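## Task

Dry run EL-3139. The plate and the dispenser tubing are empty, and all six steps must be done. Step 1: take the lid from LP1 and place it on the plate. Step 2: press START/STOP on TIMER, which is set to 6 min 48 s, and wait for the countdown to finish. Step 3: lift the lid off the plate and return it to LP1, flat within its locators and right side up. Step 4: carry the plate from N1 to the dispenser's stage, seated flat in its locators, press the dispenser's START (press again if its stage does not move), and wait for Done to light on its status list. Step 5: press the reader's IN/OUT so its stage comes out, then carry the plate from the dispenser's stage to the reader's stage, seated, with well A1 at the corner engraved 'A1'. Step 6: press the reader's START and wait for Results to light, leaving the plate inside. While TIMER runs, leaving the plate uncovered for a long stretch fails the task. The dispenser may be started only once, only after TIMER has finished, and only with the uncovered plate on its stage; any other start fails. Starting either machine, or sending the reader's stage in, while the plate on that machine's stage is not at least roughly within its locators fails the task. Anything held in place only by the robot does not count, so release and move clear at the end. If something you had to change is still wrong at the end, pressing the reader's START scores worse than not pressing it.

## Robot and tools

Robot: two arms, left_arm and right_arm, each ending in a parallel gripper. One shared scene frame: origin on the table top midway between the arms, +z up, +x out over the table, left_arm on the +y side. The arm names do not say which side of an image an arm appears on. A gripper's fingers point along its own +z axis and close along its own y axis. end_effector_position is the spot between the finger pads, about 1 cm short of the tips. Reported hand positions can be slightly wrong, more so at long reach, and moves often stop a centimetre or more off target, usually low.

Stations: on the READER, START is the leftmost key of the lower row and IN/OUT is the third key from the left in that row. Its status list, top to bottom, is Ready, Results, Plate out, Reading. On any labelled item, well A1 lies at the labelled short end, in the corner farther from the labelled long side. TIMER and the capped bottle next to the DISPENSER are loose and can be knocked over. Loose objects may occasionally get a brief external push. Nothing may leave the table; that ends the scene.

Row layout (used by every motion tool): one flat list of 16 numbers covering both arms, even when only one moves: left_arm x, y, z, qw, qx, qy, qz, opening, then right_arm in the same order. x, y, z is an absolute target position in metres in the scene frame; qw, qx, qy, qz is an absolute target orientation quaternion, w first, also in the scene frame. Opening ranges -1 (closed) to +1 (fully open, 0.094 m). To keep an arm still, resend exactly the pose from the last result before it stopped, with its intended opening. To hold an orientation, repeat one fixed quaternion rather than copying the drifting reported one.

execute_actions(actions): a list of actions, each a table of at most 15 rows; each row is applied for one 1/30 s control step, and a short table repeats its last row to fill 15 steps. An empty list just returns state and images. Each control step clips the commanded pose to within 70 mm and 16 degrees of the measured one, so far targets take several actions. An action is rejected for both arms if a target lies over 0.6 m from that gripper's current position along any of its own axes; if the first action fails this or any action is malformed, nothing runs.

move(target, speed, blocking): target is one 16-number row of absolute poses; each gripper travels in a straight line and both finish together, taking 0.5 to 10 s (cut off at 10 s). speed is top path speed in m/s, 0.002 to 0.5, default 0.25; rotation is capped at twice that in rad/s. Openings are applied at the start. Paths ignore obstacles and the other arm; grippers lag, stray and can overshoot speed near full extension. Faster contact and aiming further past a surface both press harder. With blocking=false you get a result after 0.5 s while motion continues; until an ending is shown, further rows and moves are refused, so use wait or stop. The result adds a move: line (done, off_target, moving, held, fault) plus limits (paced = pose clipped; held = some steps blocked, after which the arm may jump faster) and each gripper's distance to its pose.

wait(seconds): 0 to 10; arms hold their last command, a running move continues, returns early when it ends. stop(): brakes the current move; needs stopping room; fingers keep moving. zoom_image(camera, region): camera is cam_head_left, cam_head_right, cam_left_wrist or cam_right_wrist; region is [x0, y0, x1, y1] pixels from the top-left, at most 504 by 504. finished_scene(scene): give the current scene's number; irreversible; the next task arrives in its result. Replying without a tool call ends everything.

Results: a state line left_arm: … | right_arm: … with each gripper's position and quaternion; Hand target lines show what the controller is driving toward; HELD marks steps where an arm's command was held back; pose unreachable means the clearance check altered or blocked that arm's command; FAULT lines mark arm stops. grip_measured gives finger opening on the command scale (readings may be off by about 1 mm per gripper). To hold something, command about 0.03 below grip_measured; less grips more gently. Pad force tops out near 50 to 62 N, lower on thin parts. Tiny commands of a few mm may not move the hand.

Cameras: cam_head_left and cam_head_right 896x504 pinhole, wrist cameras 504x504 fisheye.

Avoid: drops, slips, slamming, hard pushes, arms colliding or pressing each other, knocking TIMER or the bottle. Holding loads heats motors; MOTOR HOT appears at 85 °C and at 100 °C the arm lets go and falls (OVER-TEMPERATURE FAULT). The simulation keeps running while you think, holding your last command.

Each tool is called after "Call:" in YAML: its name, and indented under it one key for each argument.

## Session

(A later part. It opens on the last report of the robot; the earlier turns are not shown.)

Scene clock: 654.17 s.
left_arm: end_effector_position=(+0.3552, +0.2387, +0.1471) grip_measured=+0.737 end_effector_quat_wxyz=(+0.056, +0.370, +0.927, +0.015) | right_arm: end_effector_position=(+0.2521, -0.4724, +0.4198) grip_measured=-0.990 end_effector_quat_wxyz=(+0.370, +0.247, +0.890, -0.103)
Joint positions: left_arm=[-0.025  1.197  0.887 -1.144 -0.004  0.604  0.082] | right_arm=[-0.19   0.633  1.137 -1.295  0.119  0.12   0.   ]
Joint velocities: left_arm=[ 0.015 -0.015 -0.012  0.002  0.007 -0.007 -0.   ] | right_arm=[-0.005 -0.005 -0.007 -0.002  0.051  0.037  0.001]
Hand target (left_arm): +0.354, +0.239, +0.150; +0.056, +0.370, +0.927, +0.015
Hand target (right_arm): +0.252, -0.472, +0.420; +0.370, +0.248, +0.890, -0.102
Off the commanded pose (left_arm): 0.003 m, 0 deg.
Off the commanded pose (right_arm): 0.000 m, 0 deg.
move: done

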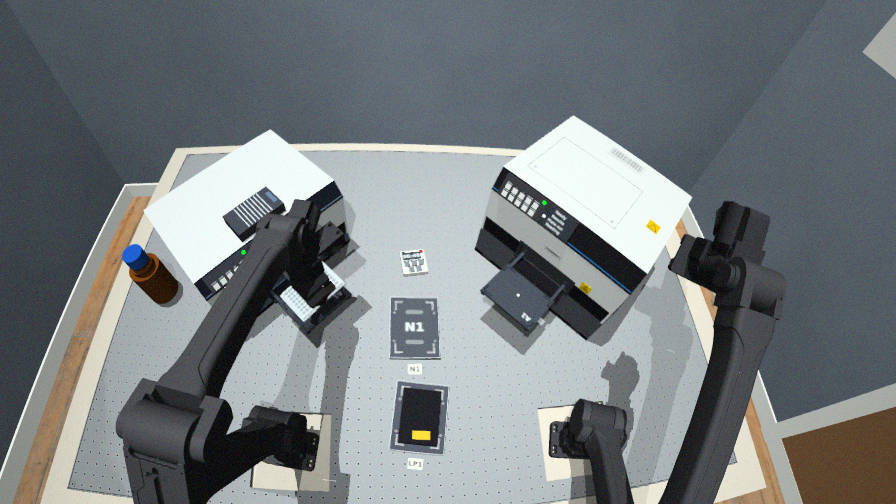

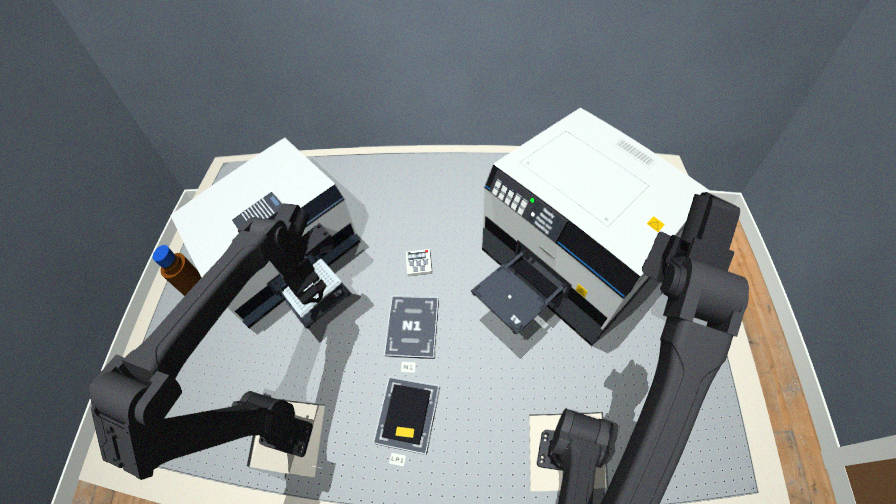

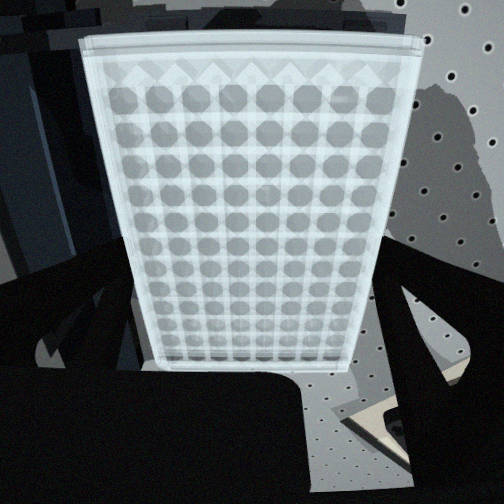

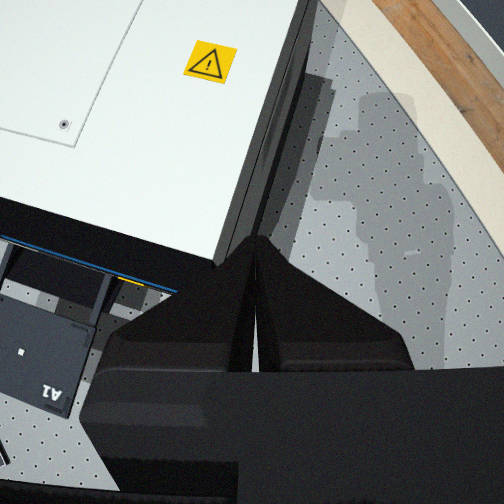

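Call:
move:
  target: [0.33,0.10,0.23,0.03,0.2,0.979,-0.01,0.705,0.2521,-0.4724,0.4198,0.37,0.248,0.89,-0.102,-1]
  speed: 0.18

Call:
move:
  target: [0.34,-0.21,0.235,0.007,-0.39,0.92,-0.04,0.705,0.2521,-0.4724,0.4198,0.37,0.248,0.89,-0.102,-1]
  speed: 0.2

Scene clock: 658.43 s.
left_arm: end_effector_position=(+0.3130, +0.1095, +0.2119) grip_measured=+0.737 end_effector_quat_wxyz=(+0.011, +0.206, +0.978, -0.005) | right_arm: end_effector_position=(+0.2521, -0.4724, +0.4198) grip_measured=-0.990 end_effector_quat_wxyz=(+0.370, +0.247, +0.890, -0.103)
Joint positions: left_arm=[-0.422  1.233  1.094 -1.408  0.003 -0.137  0.082] | right_arm=[-0.19   0.633  1.137 -1.295  0.119  0.12   0.   ]
Joint velocities: left_arm=[-0.024 -0.015  0.012  0.002 -0.022  0.007 -0.   ] | right_arm=[-0.005 -0.005 -0.017 -0.002 -0.066 -0.022  0.001]
Hand target (left_arm): +0.326, +0.100, +0.230; +0.027, +0.200, +0.979, -0.011
Hand target (right_arm): +0.252, -0.472, +0.420; +0.370, +0.248, +0.890, -0.102
Off the commanded pose (left_arm): 0.027 m, 2 deg.
Off the commanded pose (right_arm): 0.000 m, 0 deg.
move: off_target (left_arm)

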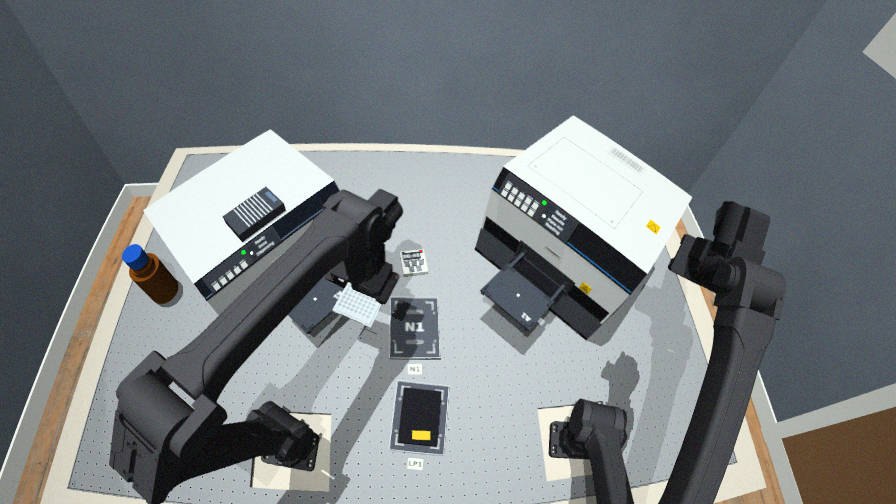

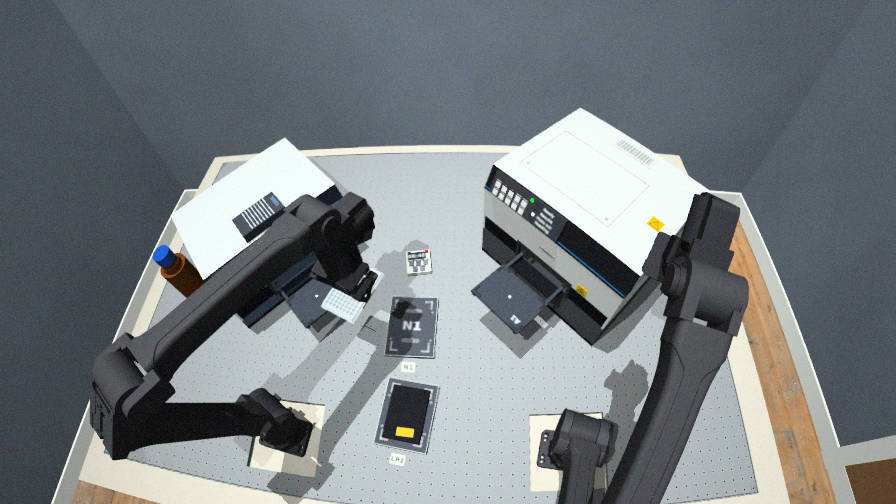

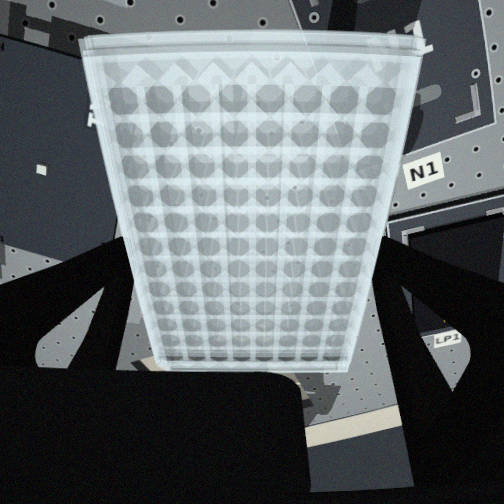

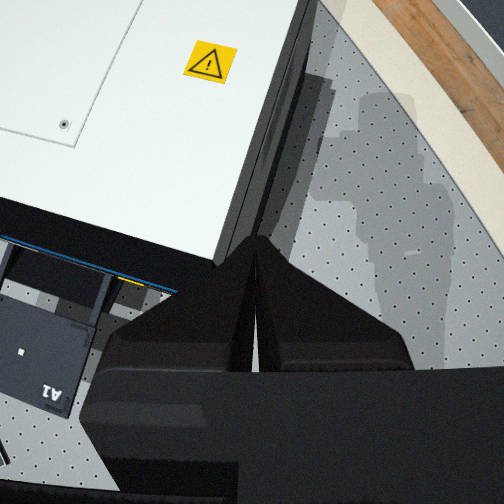

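Scene clock: 662.03 s.
left_arm: end_effector_position=(+0.3286, -0.1937, +0.2209) grip_measured=+0.737 end_effector_quat_wxyz=(-0.001, -0.385, +0.923, -0.022) | right_arm: end_effector_position=(+0.2521, -0.4724, +0.4198) grip_measured=-0.990 end_effector_quat_wxyz=(+0.370, +0.247, +0.890, -0.103)
Joint positions: left_arm=[-0.87   1.824  1.788 -1.493  0.009 -1.792  0.082] | right_arm=[-0.19   0.633  1.137 -1.295  0.119  0.12   0.   ]
Joint velocities: left_arm=[ 0.005 -0.005 -0.007 -0.002  0.037  0.037  0.   ] | right_arm=[-0.005 -0.005  0.012  0.012 -0.081 -0.022  0.001]
Hand target (left_arm): +0.335, -0.209, +0.235; +0.004, -0.390, +0.920, -0.038
Hand target (right_arm): +0.252, -0.472, +0.420; +0.370, +0.248, +0.890, -0.102
Off the commanded pose (left_arm): 0.024 m, 2 deg.
Off the commanded pose (right_arm): 0.000 m, 0 deg.
move: off_target (left_arm)

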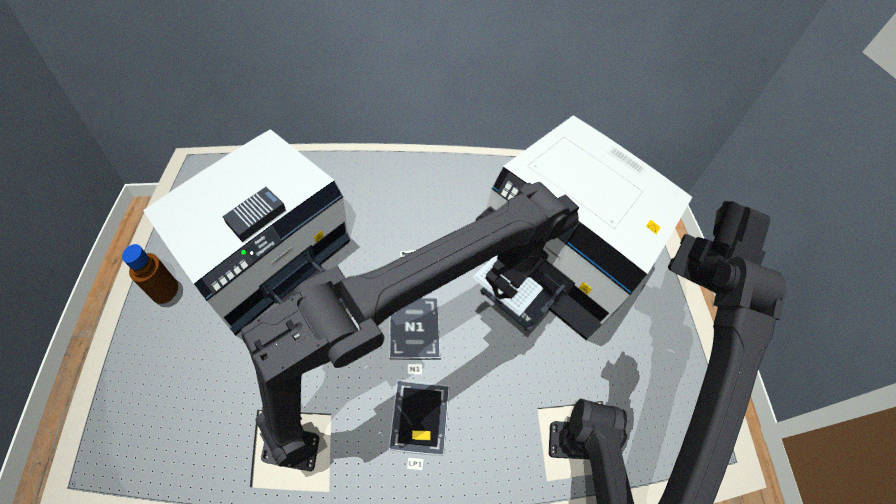

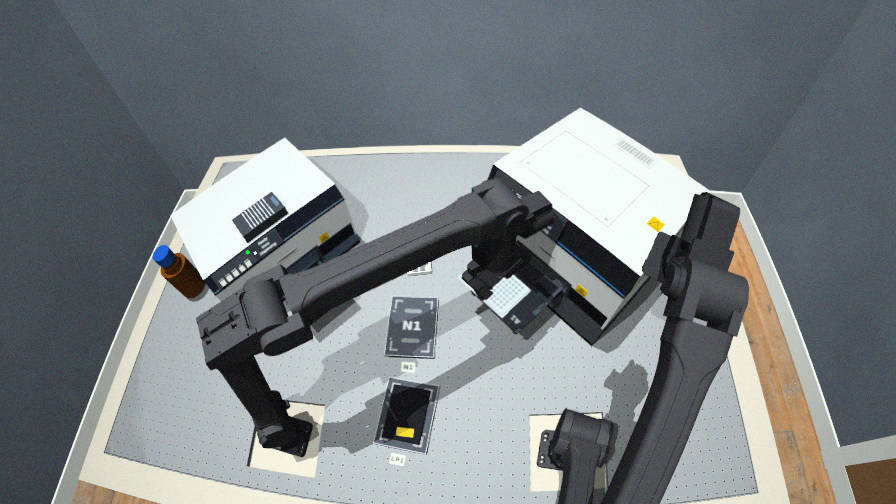

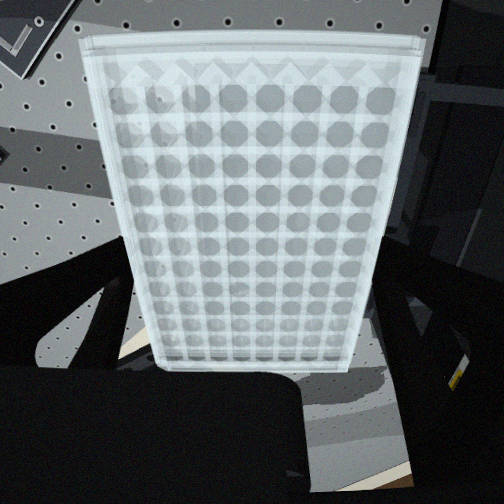

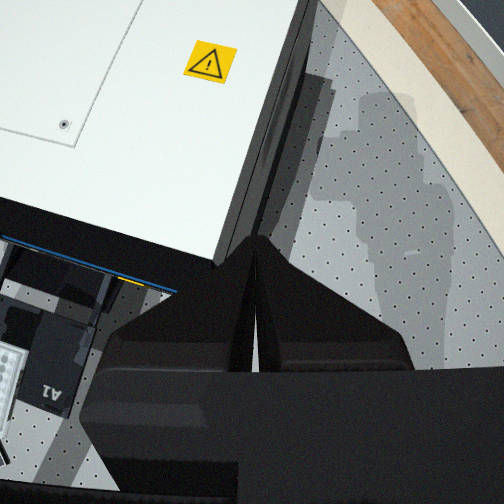

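Call:
move:
  target: [0.338,-0.241,0.222,0.004,-0.385,0.923,-0.025,0.705,0.2521,-0.4724,0.4198,0.37,0.248,0.89,-0.102,-1]
  speed: 0.08

Call:
move:
  target: [0.330,-0.224,0.172,0.0,-0.385,0.923,0.005,0.705,0.2521,-0.4724,0.4198,0.37,0.248,0.89,-0.102,-1]
  speed: 0.06

Call:
zoom_image:
  camera: "cam_left_wrist"
  region: [50,0,460,120]

Scene clock: 666.33 s.
left_arm: end_effector_position=(+0.3314, -0.2252, +0.2086) grip_measured=+0.737 end_effector_quat_wxyz=(-0.001, -0.381, +0.924, -0.009) | right_arm: end_effector_position=(+0.2521, -0.4724, +0.4198) grip_measured=-0.990 end_effector_quat_wxyz=(+0.370, +0.247, +0.890, -0.103)
Joint positions: left_arm=[-0.896  1.924  1.903 -1.533  0.004 -1.808  0.082] | right_arm=[-0.19   0.633  1.137 -1.295  0.119  0.12   0.   ]
Joint velocities: left_arm=[-0.015  0.005  0.017 -0.012 -0.051 -0.007 -0.001] | right_arm=[-0.005 -0.005 -0.007 -0.002 -0.007 -0.037 -0.001]
Hand target (left_arm): +0.337, -0.240, +0.222; +0.004, -0.385, +0.923, -0.026
Hand target (right_arm): +0.252, -0.472, +0.420; +0.370, +0.248, +0.890, -0.102
Off the commanded pose (left_arm): 0.022 m, 2 deg.
Off the commanded pose (right_arm): 0.000 m, 0 deg.
move: off_target (left_arm)

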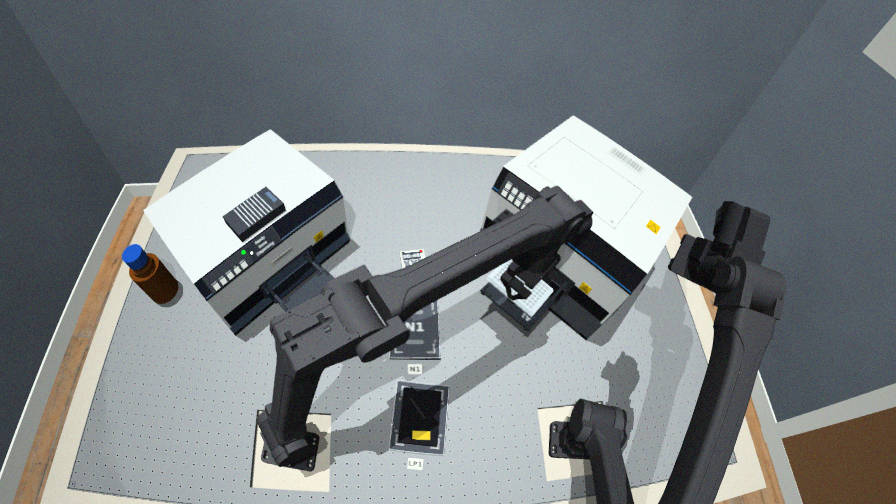

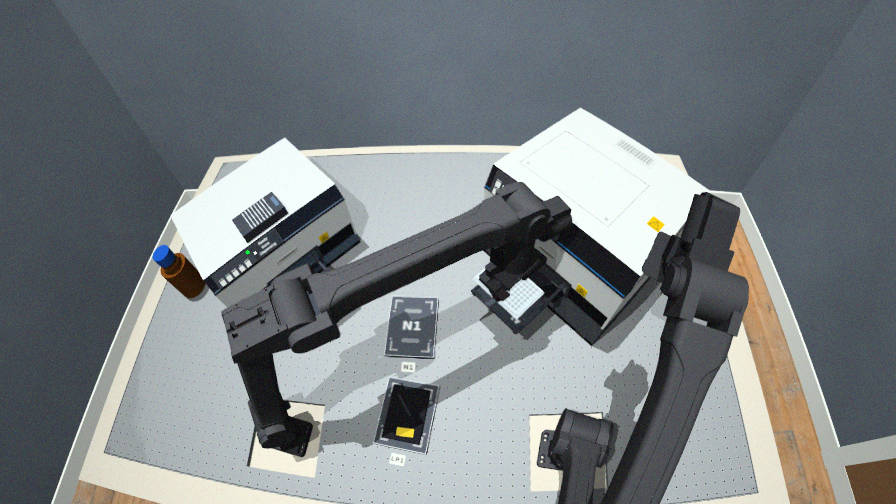

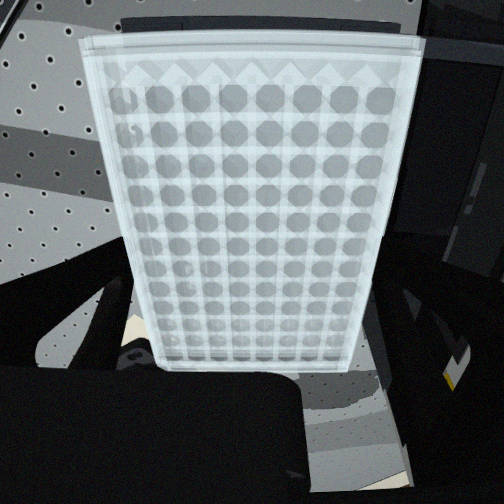

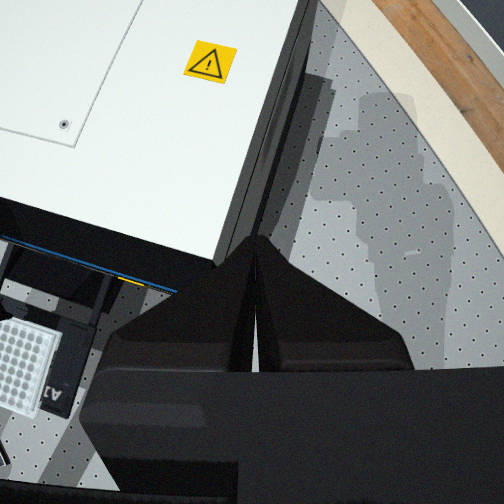

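Scene clock: 667.23 s.
left_arm: end_effector_position=(+0.3307, -0.2233, +0.1892) grip_measured=+0.737 end_effector_quat_wxyz=(-0.000, -0.381, +0.924, -0.007) | right_arm: end_effector_position=(+0.2521, -0.4724, +0.4198) grip_measured=-0.990 end_effector_quat_wxyz=(+0.370, +0.247, +0.890, -0.103)
Joint positions: left_arm=[-0.896  1.924  1.853 -1.487  0.003 -1.808  0.082] | right_arm=[-0.19   0.633  1.137 -1.295  0.119  0.12   0.   ]
Joint velocities: left_arm=[ 0.015 -0.005 -0.002 -0.002 -0.051 -0.007 -0.   ] | right_arm=[-0.005 -0.005 -0.007  0.017  0.066  0.007  0.   ]
Hand target (left_arm): +0.330, -0.224, +0.172; +0.000, -0.385, +0.923, +0.005
Hand target (right_arm): +0.252, -0.472, +0.420; +0.370, +0.248, +0.890, -0.102
Off the commanded pose (left_arm): 0.017 m, 1 deg.
Off the commanded pose (right_arm): 0.000 m, 0 deg.
move: off_target (left_arm)

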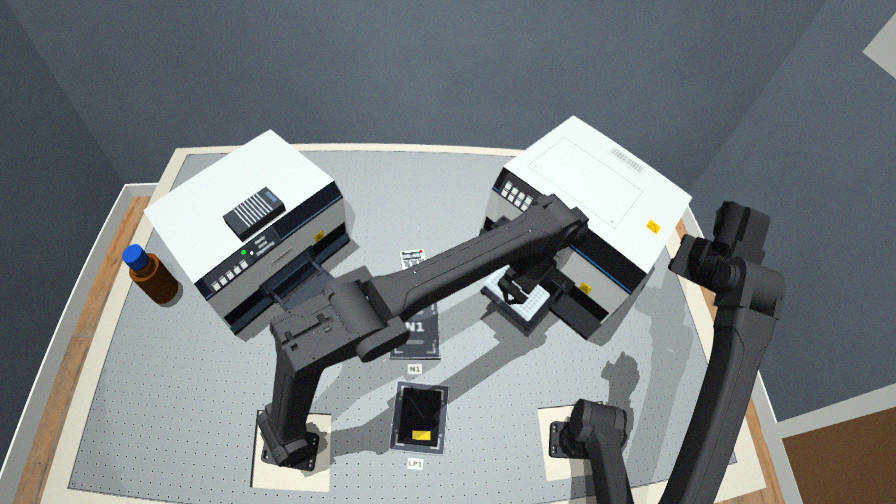

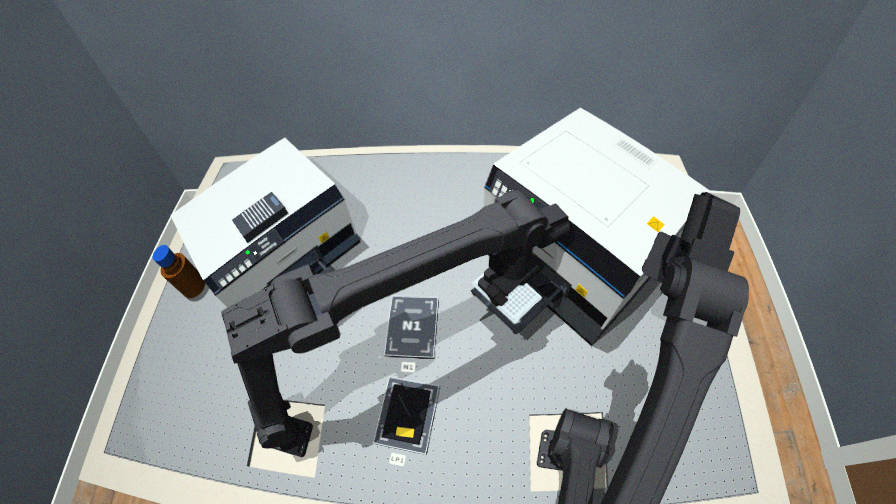

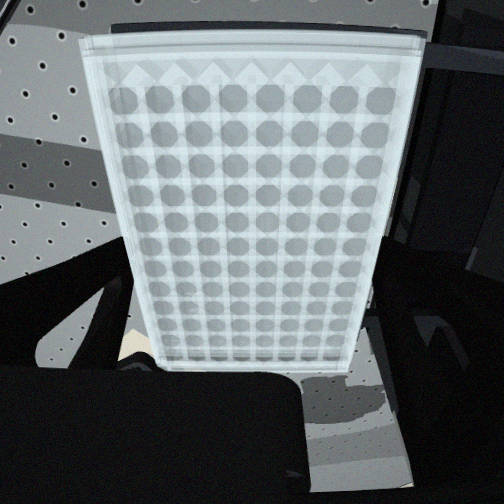

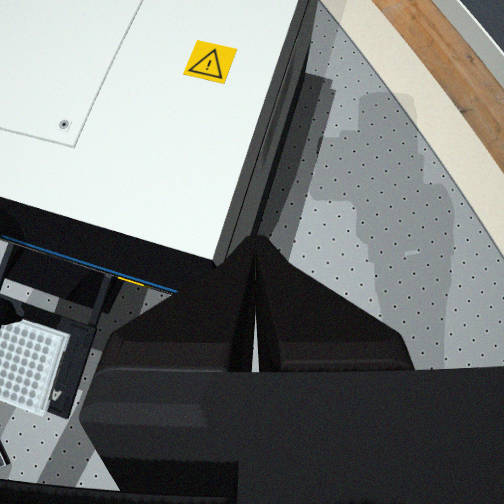

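Region (50, 0, 460, 120) of cam_left_wrist's 504x504 image, scaled by 1.229, with more detail than that image has; it fills the top 148 rows of this view, and the rest is white.

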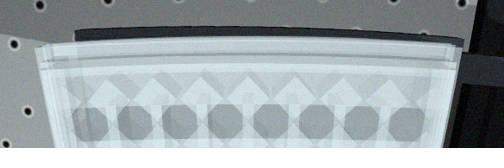

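Call:
move:
  target: [0.327,-0.2335,0.162,0.0,-0.376,0.927,0.003,0.705,0.2521,-0.4724,0.4198,0.37,0.248,0.89,-0.102,-1]
  speed: 0.05

Call:
zoom_image:
  camera: "cam_left_wrist"
  region: [50,0,460,120]

Scene clock: 671.93 s.
left_arm: end_effector_position=(+0.3307, -0.2300, +0.1804) grip_measured=+0.737 end_effector_quat_wxyz=(+0.000, -0.379, +0.926, -0.009) | right_arm: end_effector_position=(+0.2521, -0.4724, +0.4198) grip_measured=-0.990 end_effector_quat_wxyz=(+0.370, +0.247, +0.890, -0.103)
Joint positions: left_arm=[-0.901  1.939  1.853 -1.466  0.003 -1.808  0.082] | right_arm=[-0.19   0.633  1.137 -1.295  0.119  0.12   0.   ]
Joint velocities: left_arm=[-0.005 -0.005  0.007 -0.002  0.051 -0.037 -0.001] | right_arm=[-0.005 -0.024  0.007 -0.017  0.051 -0.081 -0.001]
Hand target (left_arm): +0.327, -0.233, +0.162; +0.000, -0.376, +0.927, +0.003
Hand target (right_arm): +0.252, -0.472, +0.420; +0.370, +0.248, +0.890, -0.102
Off the commanded pose (left_arm): 0.019 m, 1 deg.
Off the commanded pose (right_arm): 0.000 m, 0 deg.
move: off_target (left_arm)

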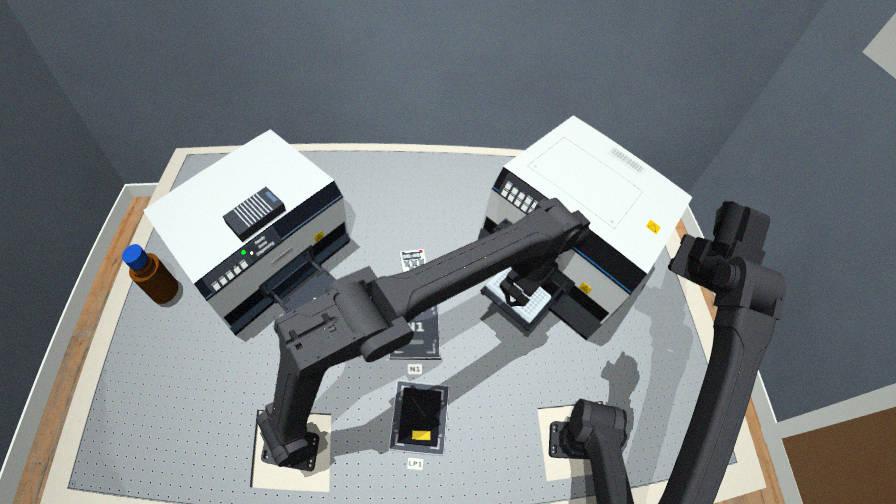

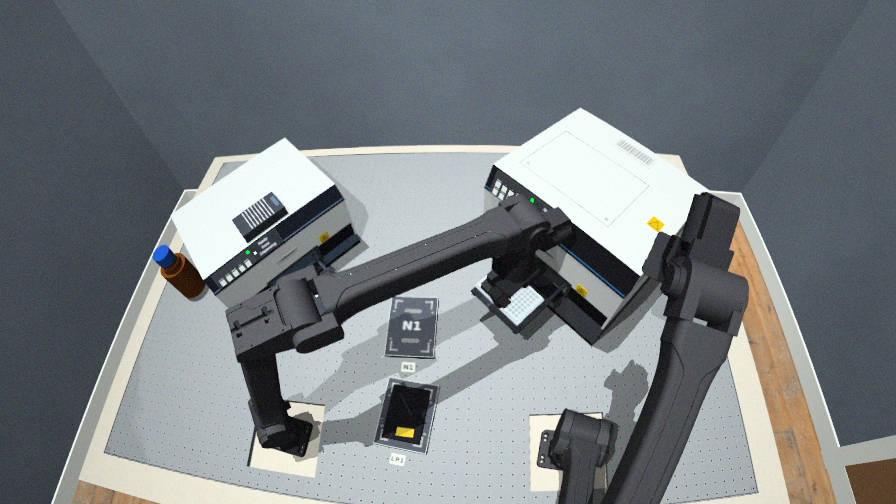

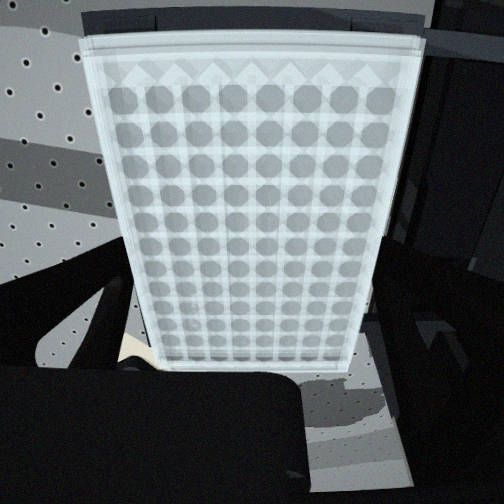

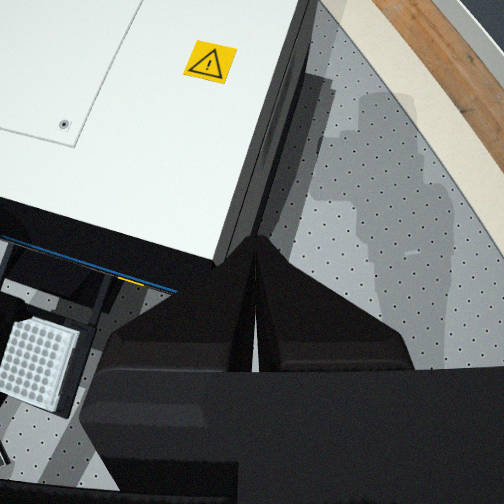

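Region (50, 0, 460, 120) of cam_left_wrist's 504x504 image, scaled by 1.229, with more detail than that image has; it fills the top 148 rows of this view, and the rest is white.

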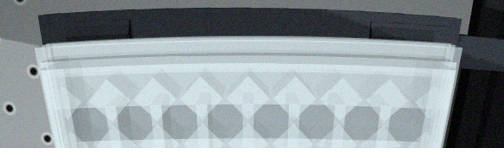

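Centred; about 2 mm further back and a little lower.

Call:
move:
  target: [0.3253,-0.2345,0.155,0.0,-0.372,0.928,0.006,0.705,0.2521,-0.4724,0.4198,0.37,0.248,0.89,-0.102,-1]
  speed: 0.04

Call:
zoom_image:
  camera: "cam_left_wrist"
  region: [50,0,460,120]

Scene clock: 674.60 s.
left_arm: end_effector_position=(+0.3305, -0.2327, +0.1784) grip_measured=+0.737 end_effector_quat_wxyz=(+0.001, -0.377, +0.926, -0.011) | right_arm: end_effector_position=(+0.2521, -0.4724, +0.4198) grip_measured=-0.990 end_effector_quat_wxyz=(+0.370, +0.247, +0.890, -0.103)
Joint positions: left_arm=[-0.904  1.943  1.853 -1.458  0.002 -1.808  0.082] | right_arm=[-0.19   0.633  1.137 -1.295  0.119  0.12   0.   ]
Joint velocities: left_arm=[-0.024 -0.015  0.002 -0.007 -0.037  0.051 -0.001] | right_arm=[-0.015  0.005  0.017  0.007 -0.037 -0.007 -0.001]
Hand target (left_arm): +0.325, -0.234, +0.155; +0.000, -0.372, +0.928, +0.006
Hand target (right_arm): +0.252, -0.472, +0.420; +0.370, +0.248, +0.890, -0.102
Off the commanded pose (left_arm): 0.024 m, 2 deg.
Off the commanded pose (right_arm): 0.000 m, 0 deg.
move: off_target (left_arm)

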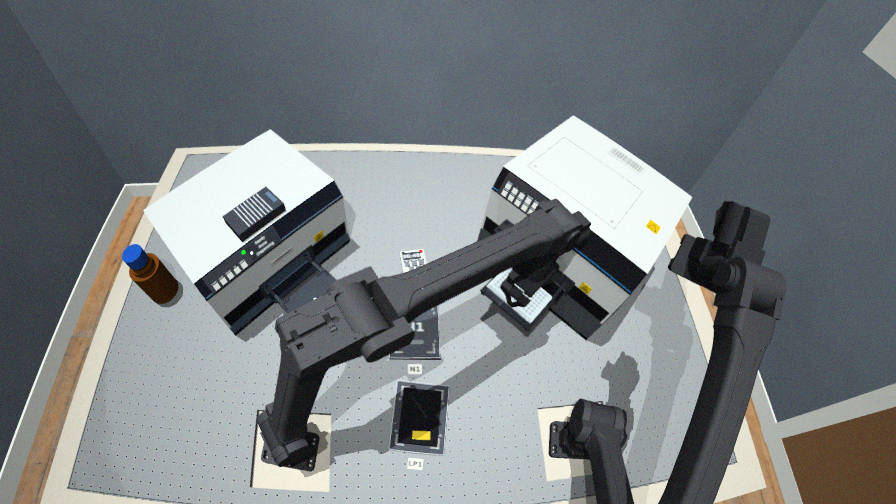

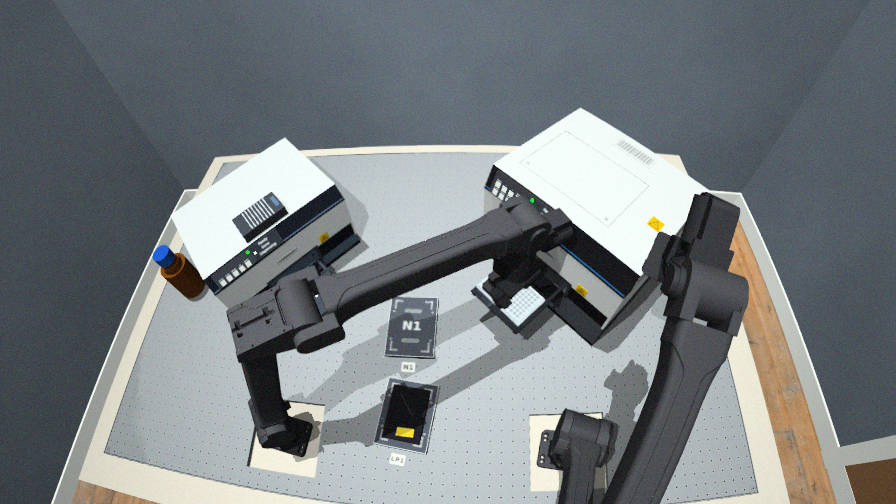

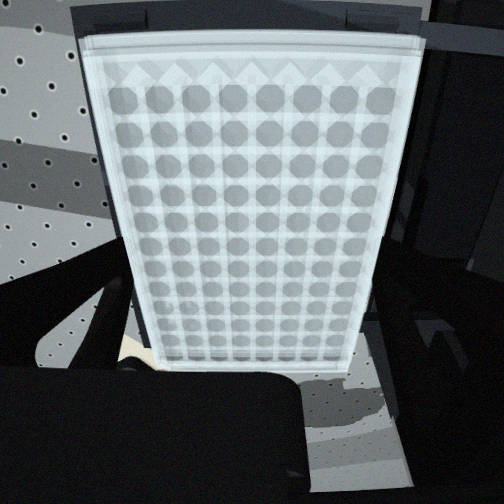

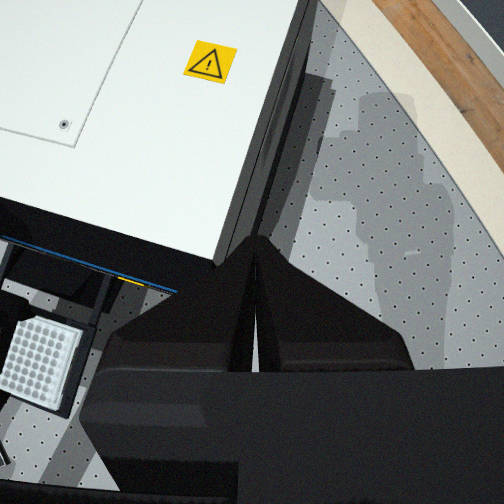

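Region (50, 0, 460, 120) of cam_left_wrist's 504x504 image, scaled by 1.229, with more detail than that image has; it fills the top 148 rows of this view, and the rest is white.

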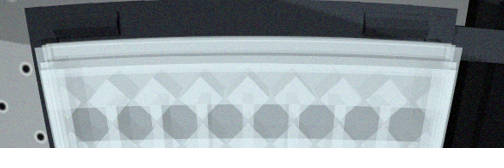

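Call:
execute_actions:
  actions:
    - [[0.3263,-0.2259,0.1665,-0.002,-0.377,0.926,0.004,0.705,0.2521,-0.4724,0.4198,0.37,0.248,0.89,-0.102,-1]]

Call:
zoom_image:
  camera: "cam_left_wrist"
  region: [50,0,460,120]

Scene clock: 677.83 s.
left_arm: end_effector_position=(+0.3284, -0.2292, +0.1728) grip_measured=+0.737 end_effector_quat_wxyz=(-0.000, -0.377, +0.926, -0.004) | right_arm: end_effector_position=(+0.2521, -0.4724, +0.4198) grip_measured=-0.990 end_effector_quat_wxyz=(+0.370, +0.247, +0.890, -0.103)
Joint positions: left_arm=[-0.904  1.943  1.838 -1.458  0.002 -1.808  0.082] | right_arm=[-0.19   0.633  1.137 -1.295  0.119  0.12   0.   ]
Joint velocities: left_arm=[-0.024  0.015 -0.002 -0.002 -0.022  0.007 -0.   ] | right_arm=[ 0.005  0.015  0.007 -0.012  0.022  0.022  0.   ]
Hand target (left_arm): +0.326, -0.226, +0.167; -0.002, -0.377, +0.926, +0.004
Hand target (right_arm): +0.252, -0.472, +0.420; +0.370, +0.248, +0.890, -0.102
Off the commanded pose (left_arm): 0.007 m, 1 deg.
Off the commanded pose (right_arm): 0.000 m, 0 deg.
Step readings (end_effector_position):
0: left_arm (+0.3305, -0.2327, +0.1784) | right_arm (+0.2521, -0.4724, +0.4198)
1: left_arm (+0.3302, -0.2323, +0.1777) | right_arm (+0.2521, -0.4724, +0.4198)
2: left_arm (+0.3299, -0.2317, +0.1768) | right_arm (+0.2521, -0.4724, +0.4198)
4: left_arm (+0.3291, -0.2304, +0.1747) | right_arm (+0.2521, -0.4724, +0.4198)
8: left_arm (+0.3284, -0.2292, +0.1728) | right_arm (+0.2521, -0.4724, +0.4198)
15: end_effector_position above

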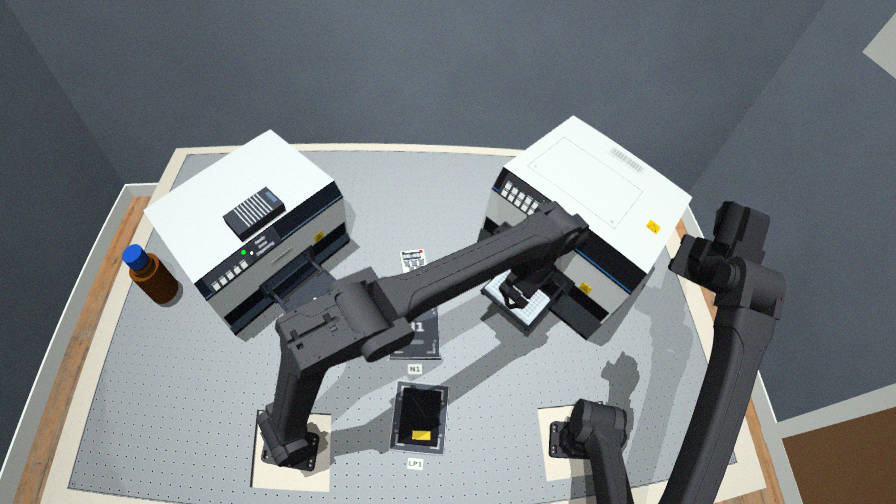

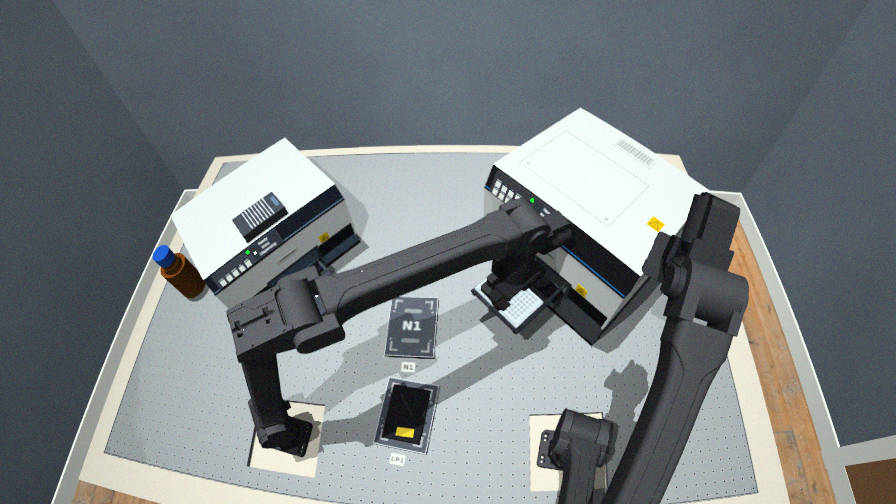

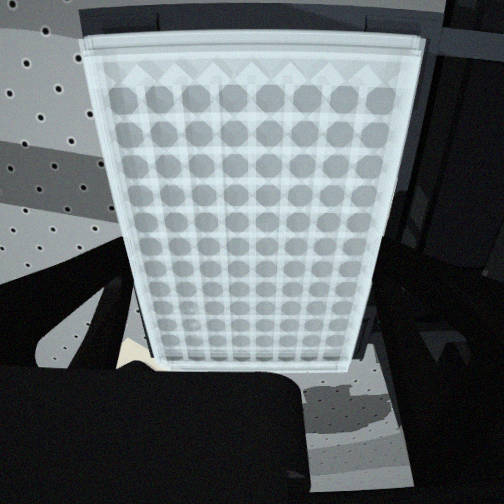

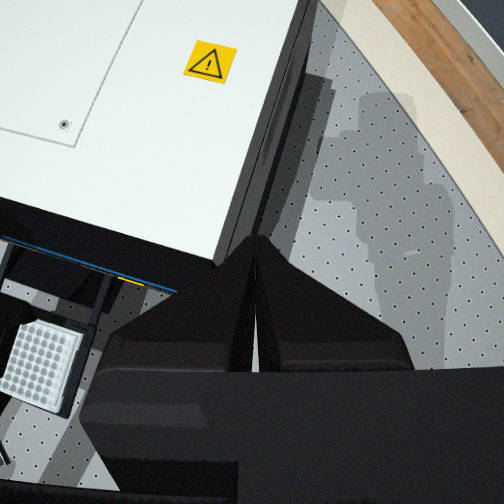

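Region (50, 0, 460, 120) of cam_left_wrist's 504x504 image, scaled by 1.229, with more detail than that image has; it fills the top 148 rows of this view, and the rest is white.

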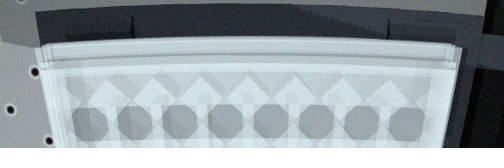

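Call:
execute_actions:
  actions:
    - [[0.3305,-0.2326,0.1728,0.0015,-0.377,0.926,-0.012,0.705,0.2521,-0.4724,0.4198,0.37,0.248,0.89,-0.102,-1]]

Call:
zoom_image:
  camera: "cam_left_wrist"
  region: [50,0,460,120]

Scene clock: 680.23 s.
left_arm: end_effector_position=(+0.3290, -0.2302, +0.1729) grip_measured=+0.737 end_effector_quat_wxyz=(-0.000, -0.377, +0.926, -0.007) | right_arm: end_effector_position=(+0.2521, -0.4724, +0.4198) grip_measured=-0.990 end_effector_quat_wxyz=(+0.370, +0.247, +0.890, -0.103)
Joint positions: left_arm=[-0.904  1.943  1.838 -1.453  0.002 -1.808  0.082] | right_arm=[-0.19   0.633  1.137 -1.295  0.119  0.12   0.   ]
Joint velocities: left_arm=[-0.005 -0.005 -0.002 -0.012  0.037 -0.066  0.   ] | right_arm=[-0.005 -0.005 -0.012 -0.022  0.051 -0.051 -0.   ]
Hand target (left_arm): +0.330, -0.233, +0.173; +0.001, -0.377, +0.926, -0.012
Hand target (right_arm): +0.252, -0.472, +0.420; +0.370, +0.248, +0.890, -0.102
Off the commanded pose (left_arm): 0.003 m, 1 deg.
Off the commanded pose (right_arm): 0.000 m, 0 deg.
Step readings (end_effector_position):
0: left_arm (+0.3284, -0.2292, +0.1728) | right_arm (+0.2521, -0.4724, +0.4198)
1: left_arm (+0.3285, -0.2294, +0.1728) | right_arm (+0.2521, -0.4724, +0.4198)
2: left_arm (+0.3287, -0.2297, +0.1728) | right_arm (+0.2521, -0.4724, +0.4198)
4: left_arm (+0.3289, -0.2301, +0.1729) | right_arm (+0.2521, -0.4724, +0.4198)
8: left_arm (+0.3290, -0.2302, +0.1729) | right_arm (+0.2521, -0.4724, +0.4198)
15: end_effector_position above

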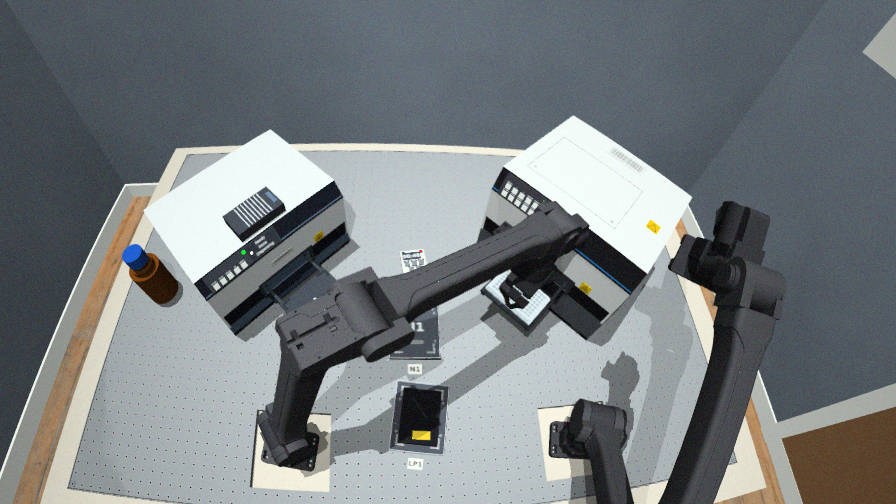

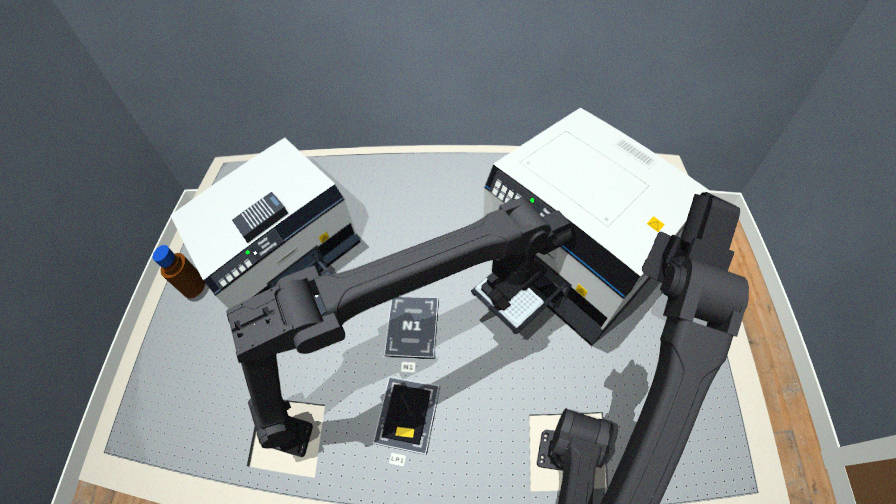

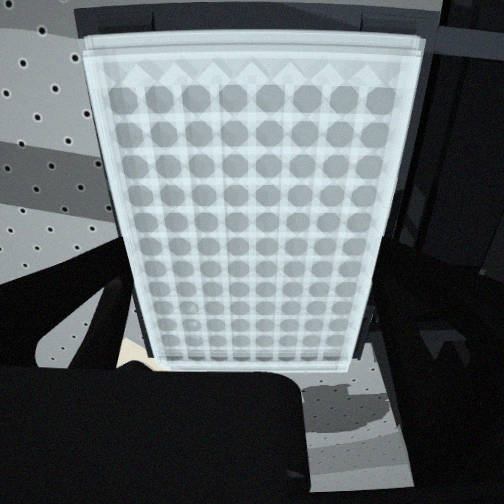

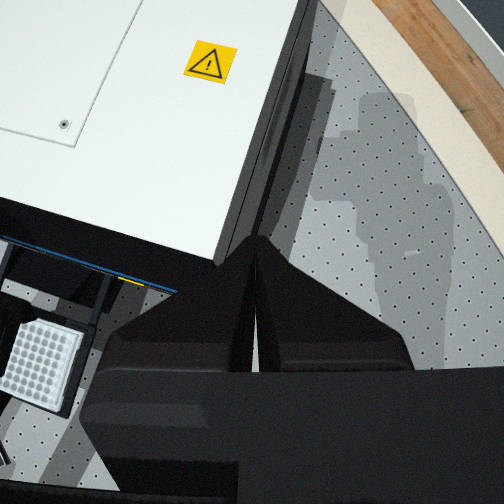

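Region (50, 0, 460, 120) of cam_left_wrist's 504x504 image, scaled by 1.229, with more detail than that image has; it fills the top 148 rows of this view, and the rest is white.

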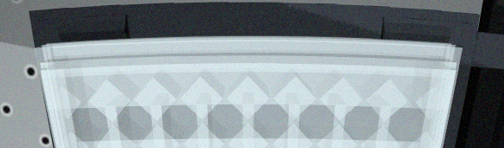

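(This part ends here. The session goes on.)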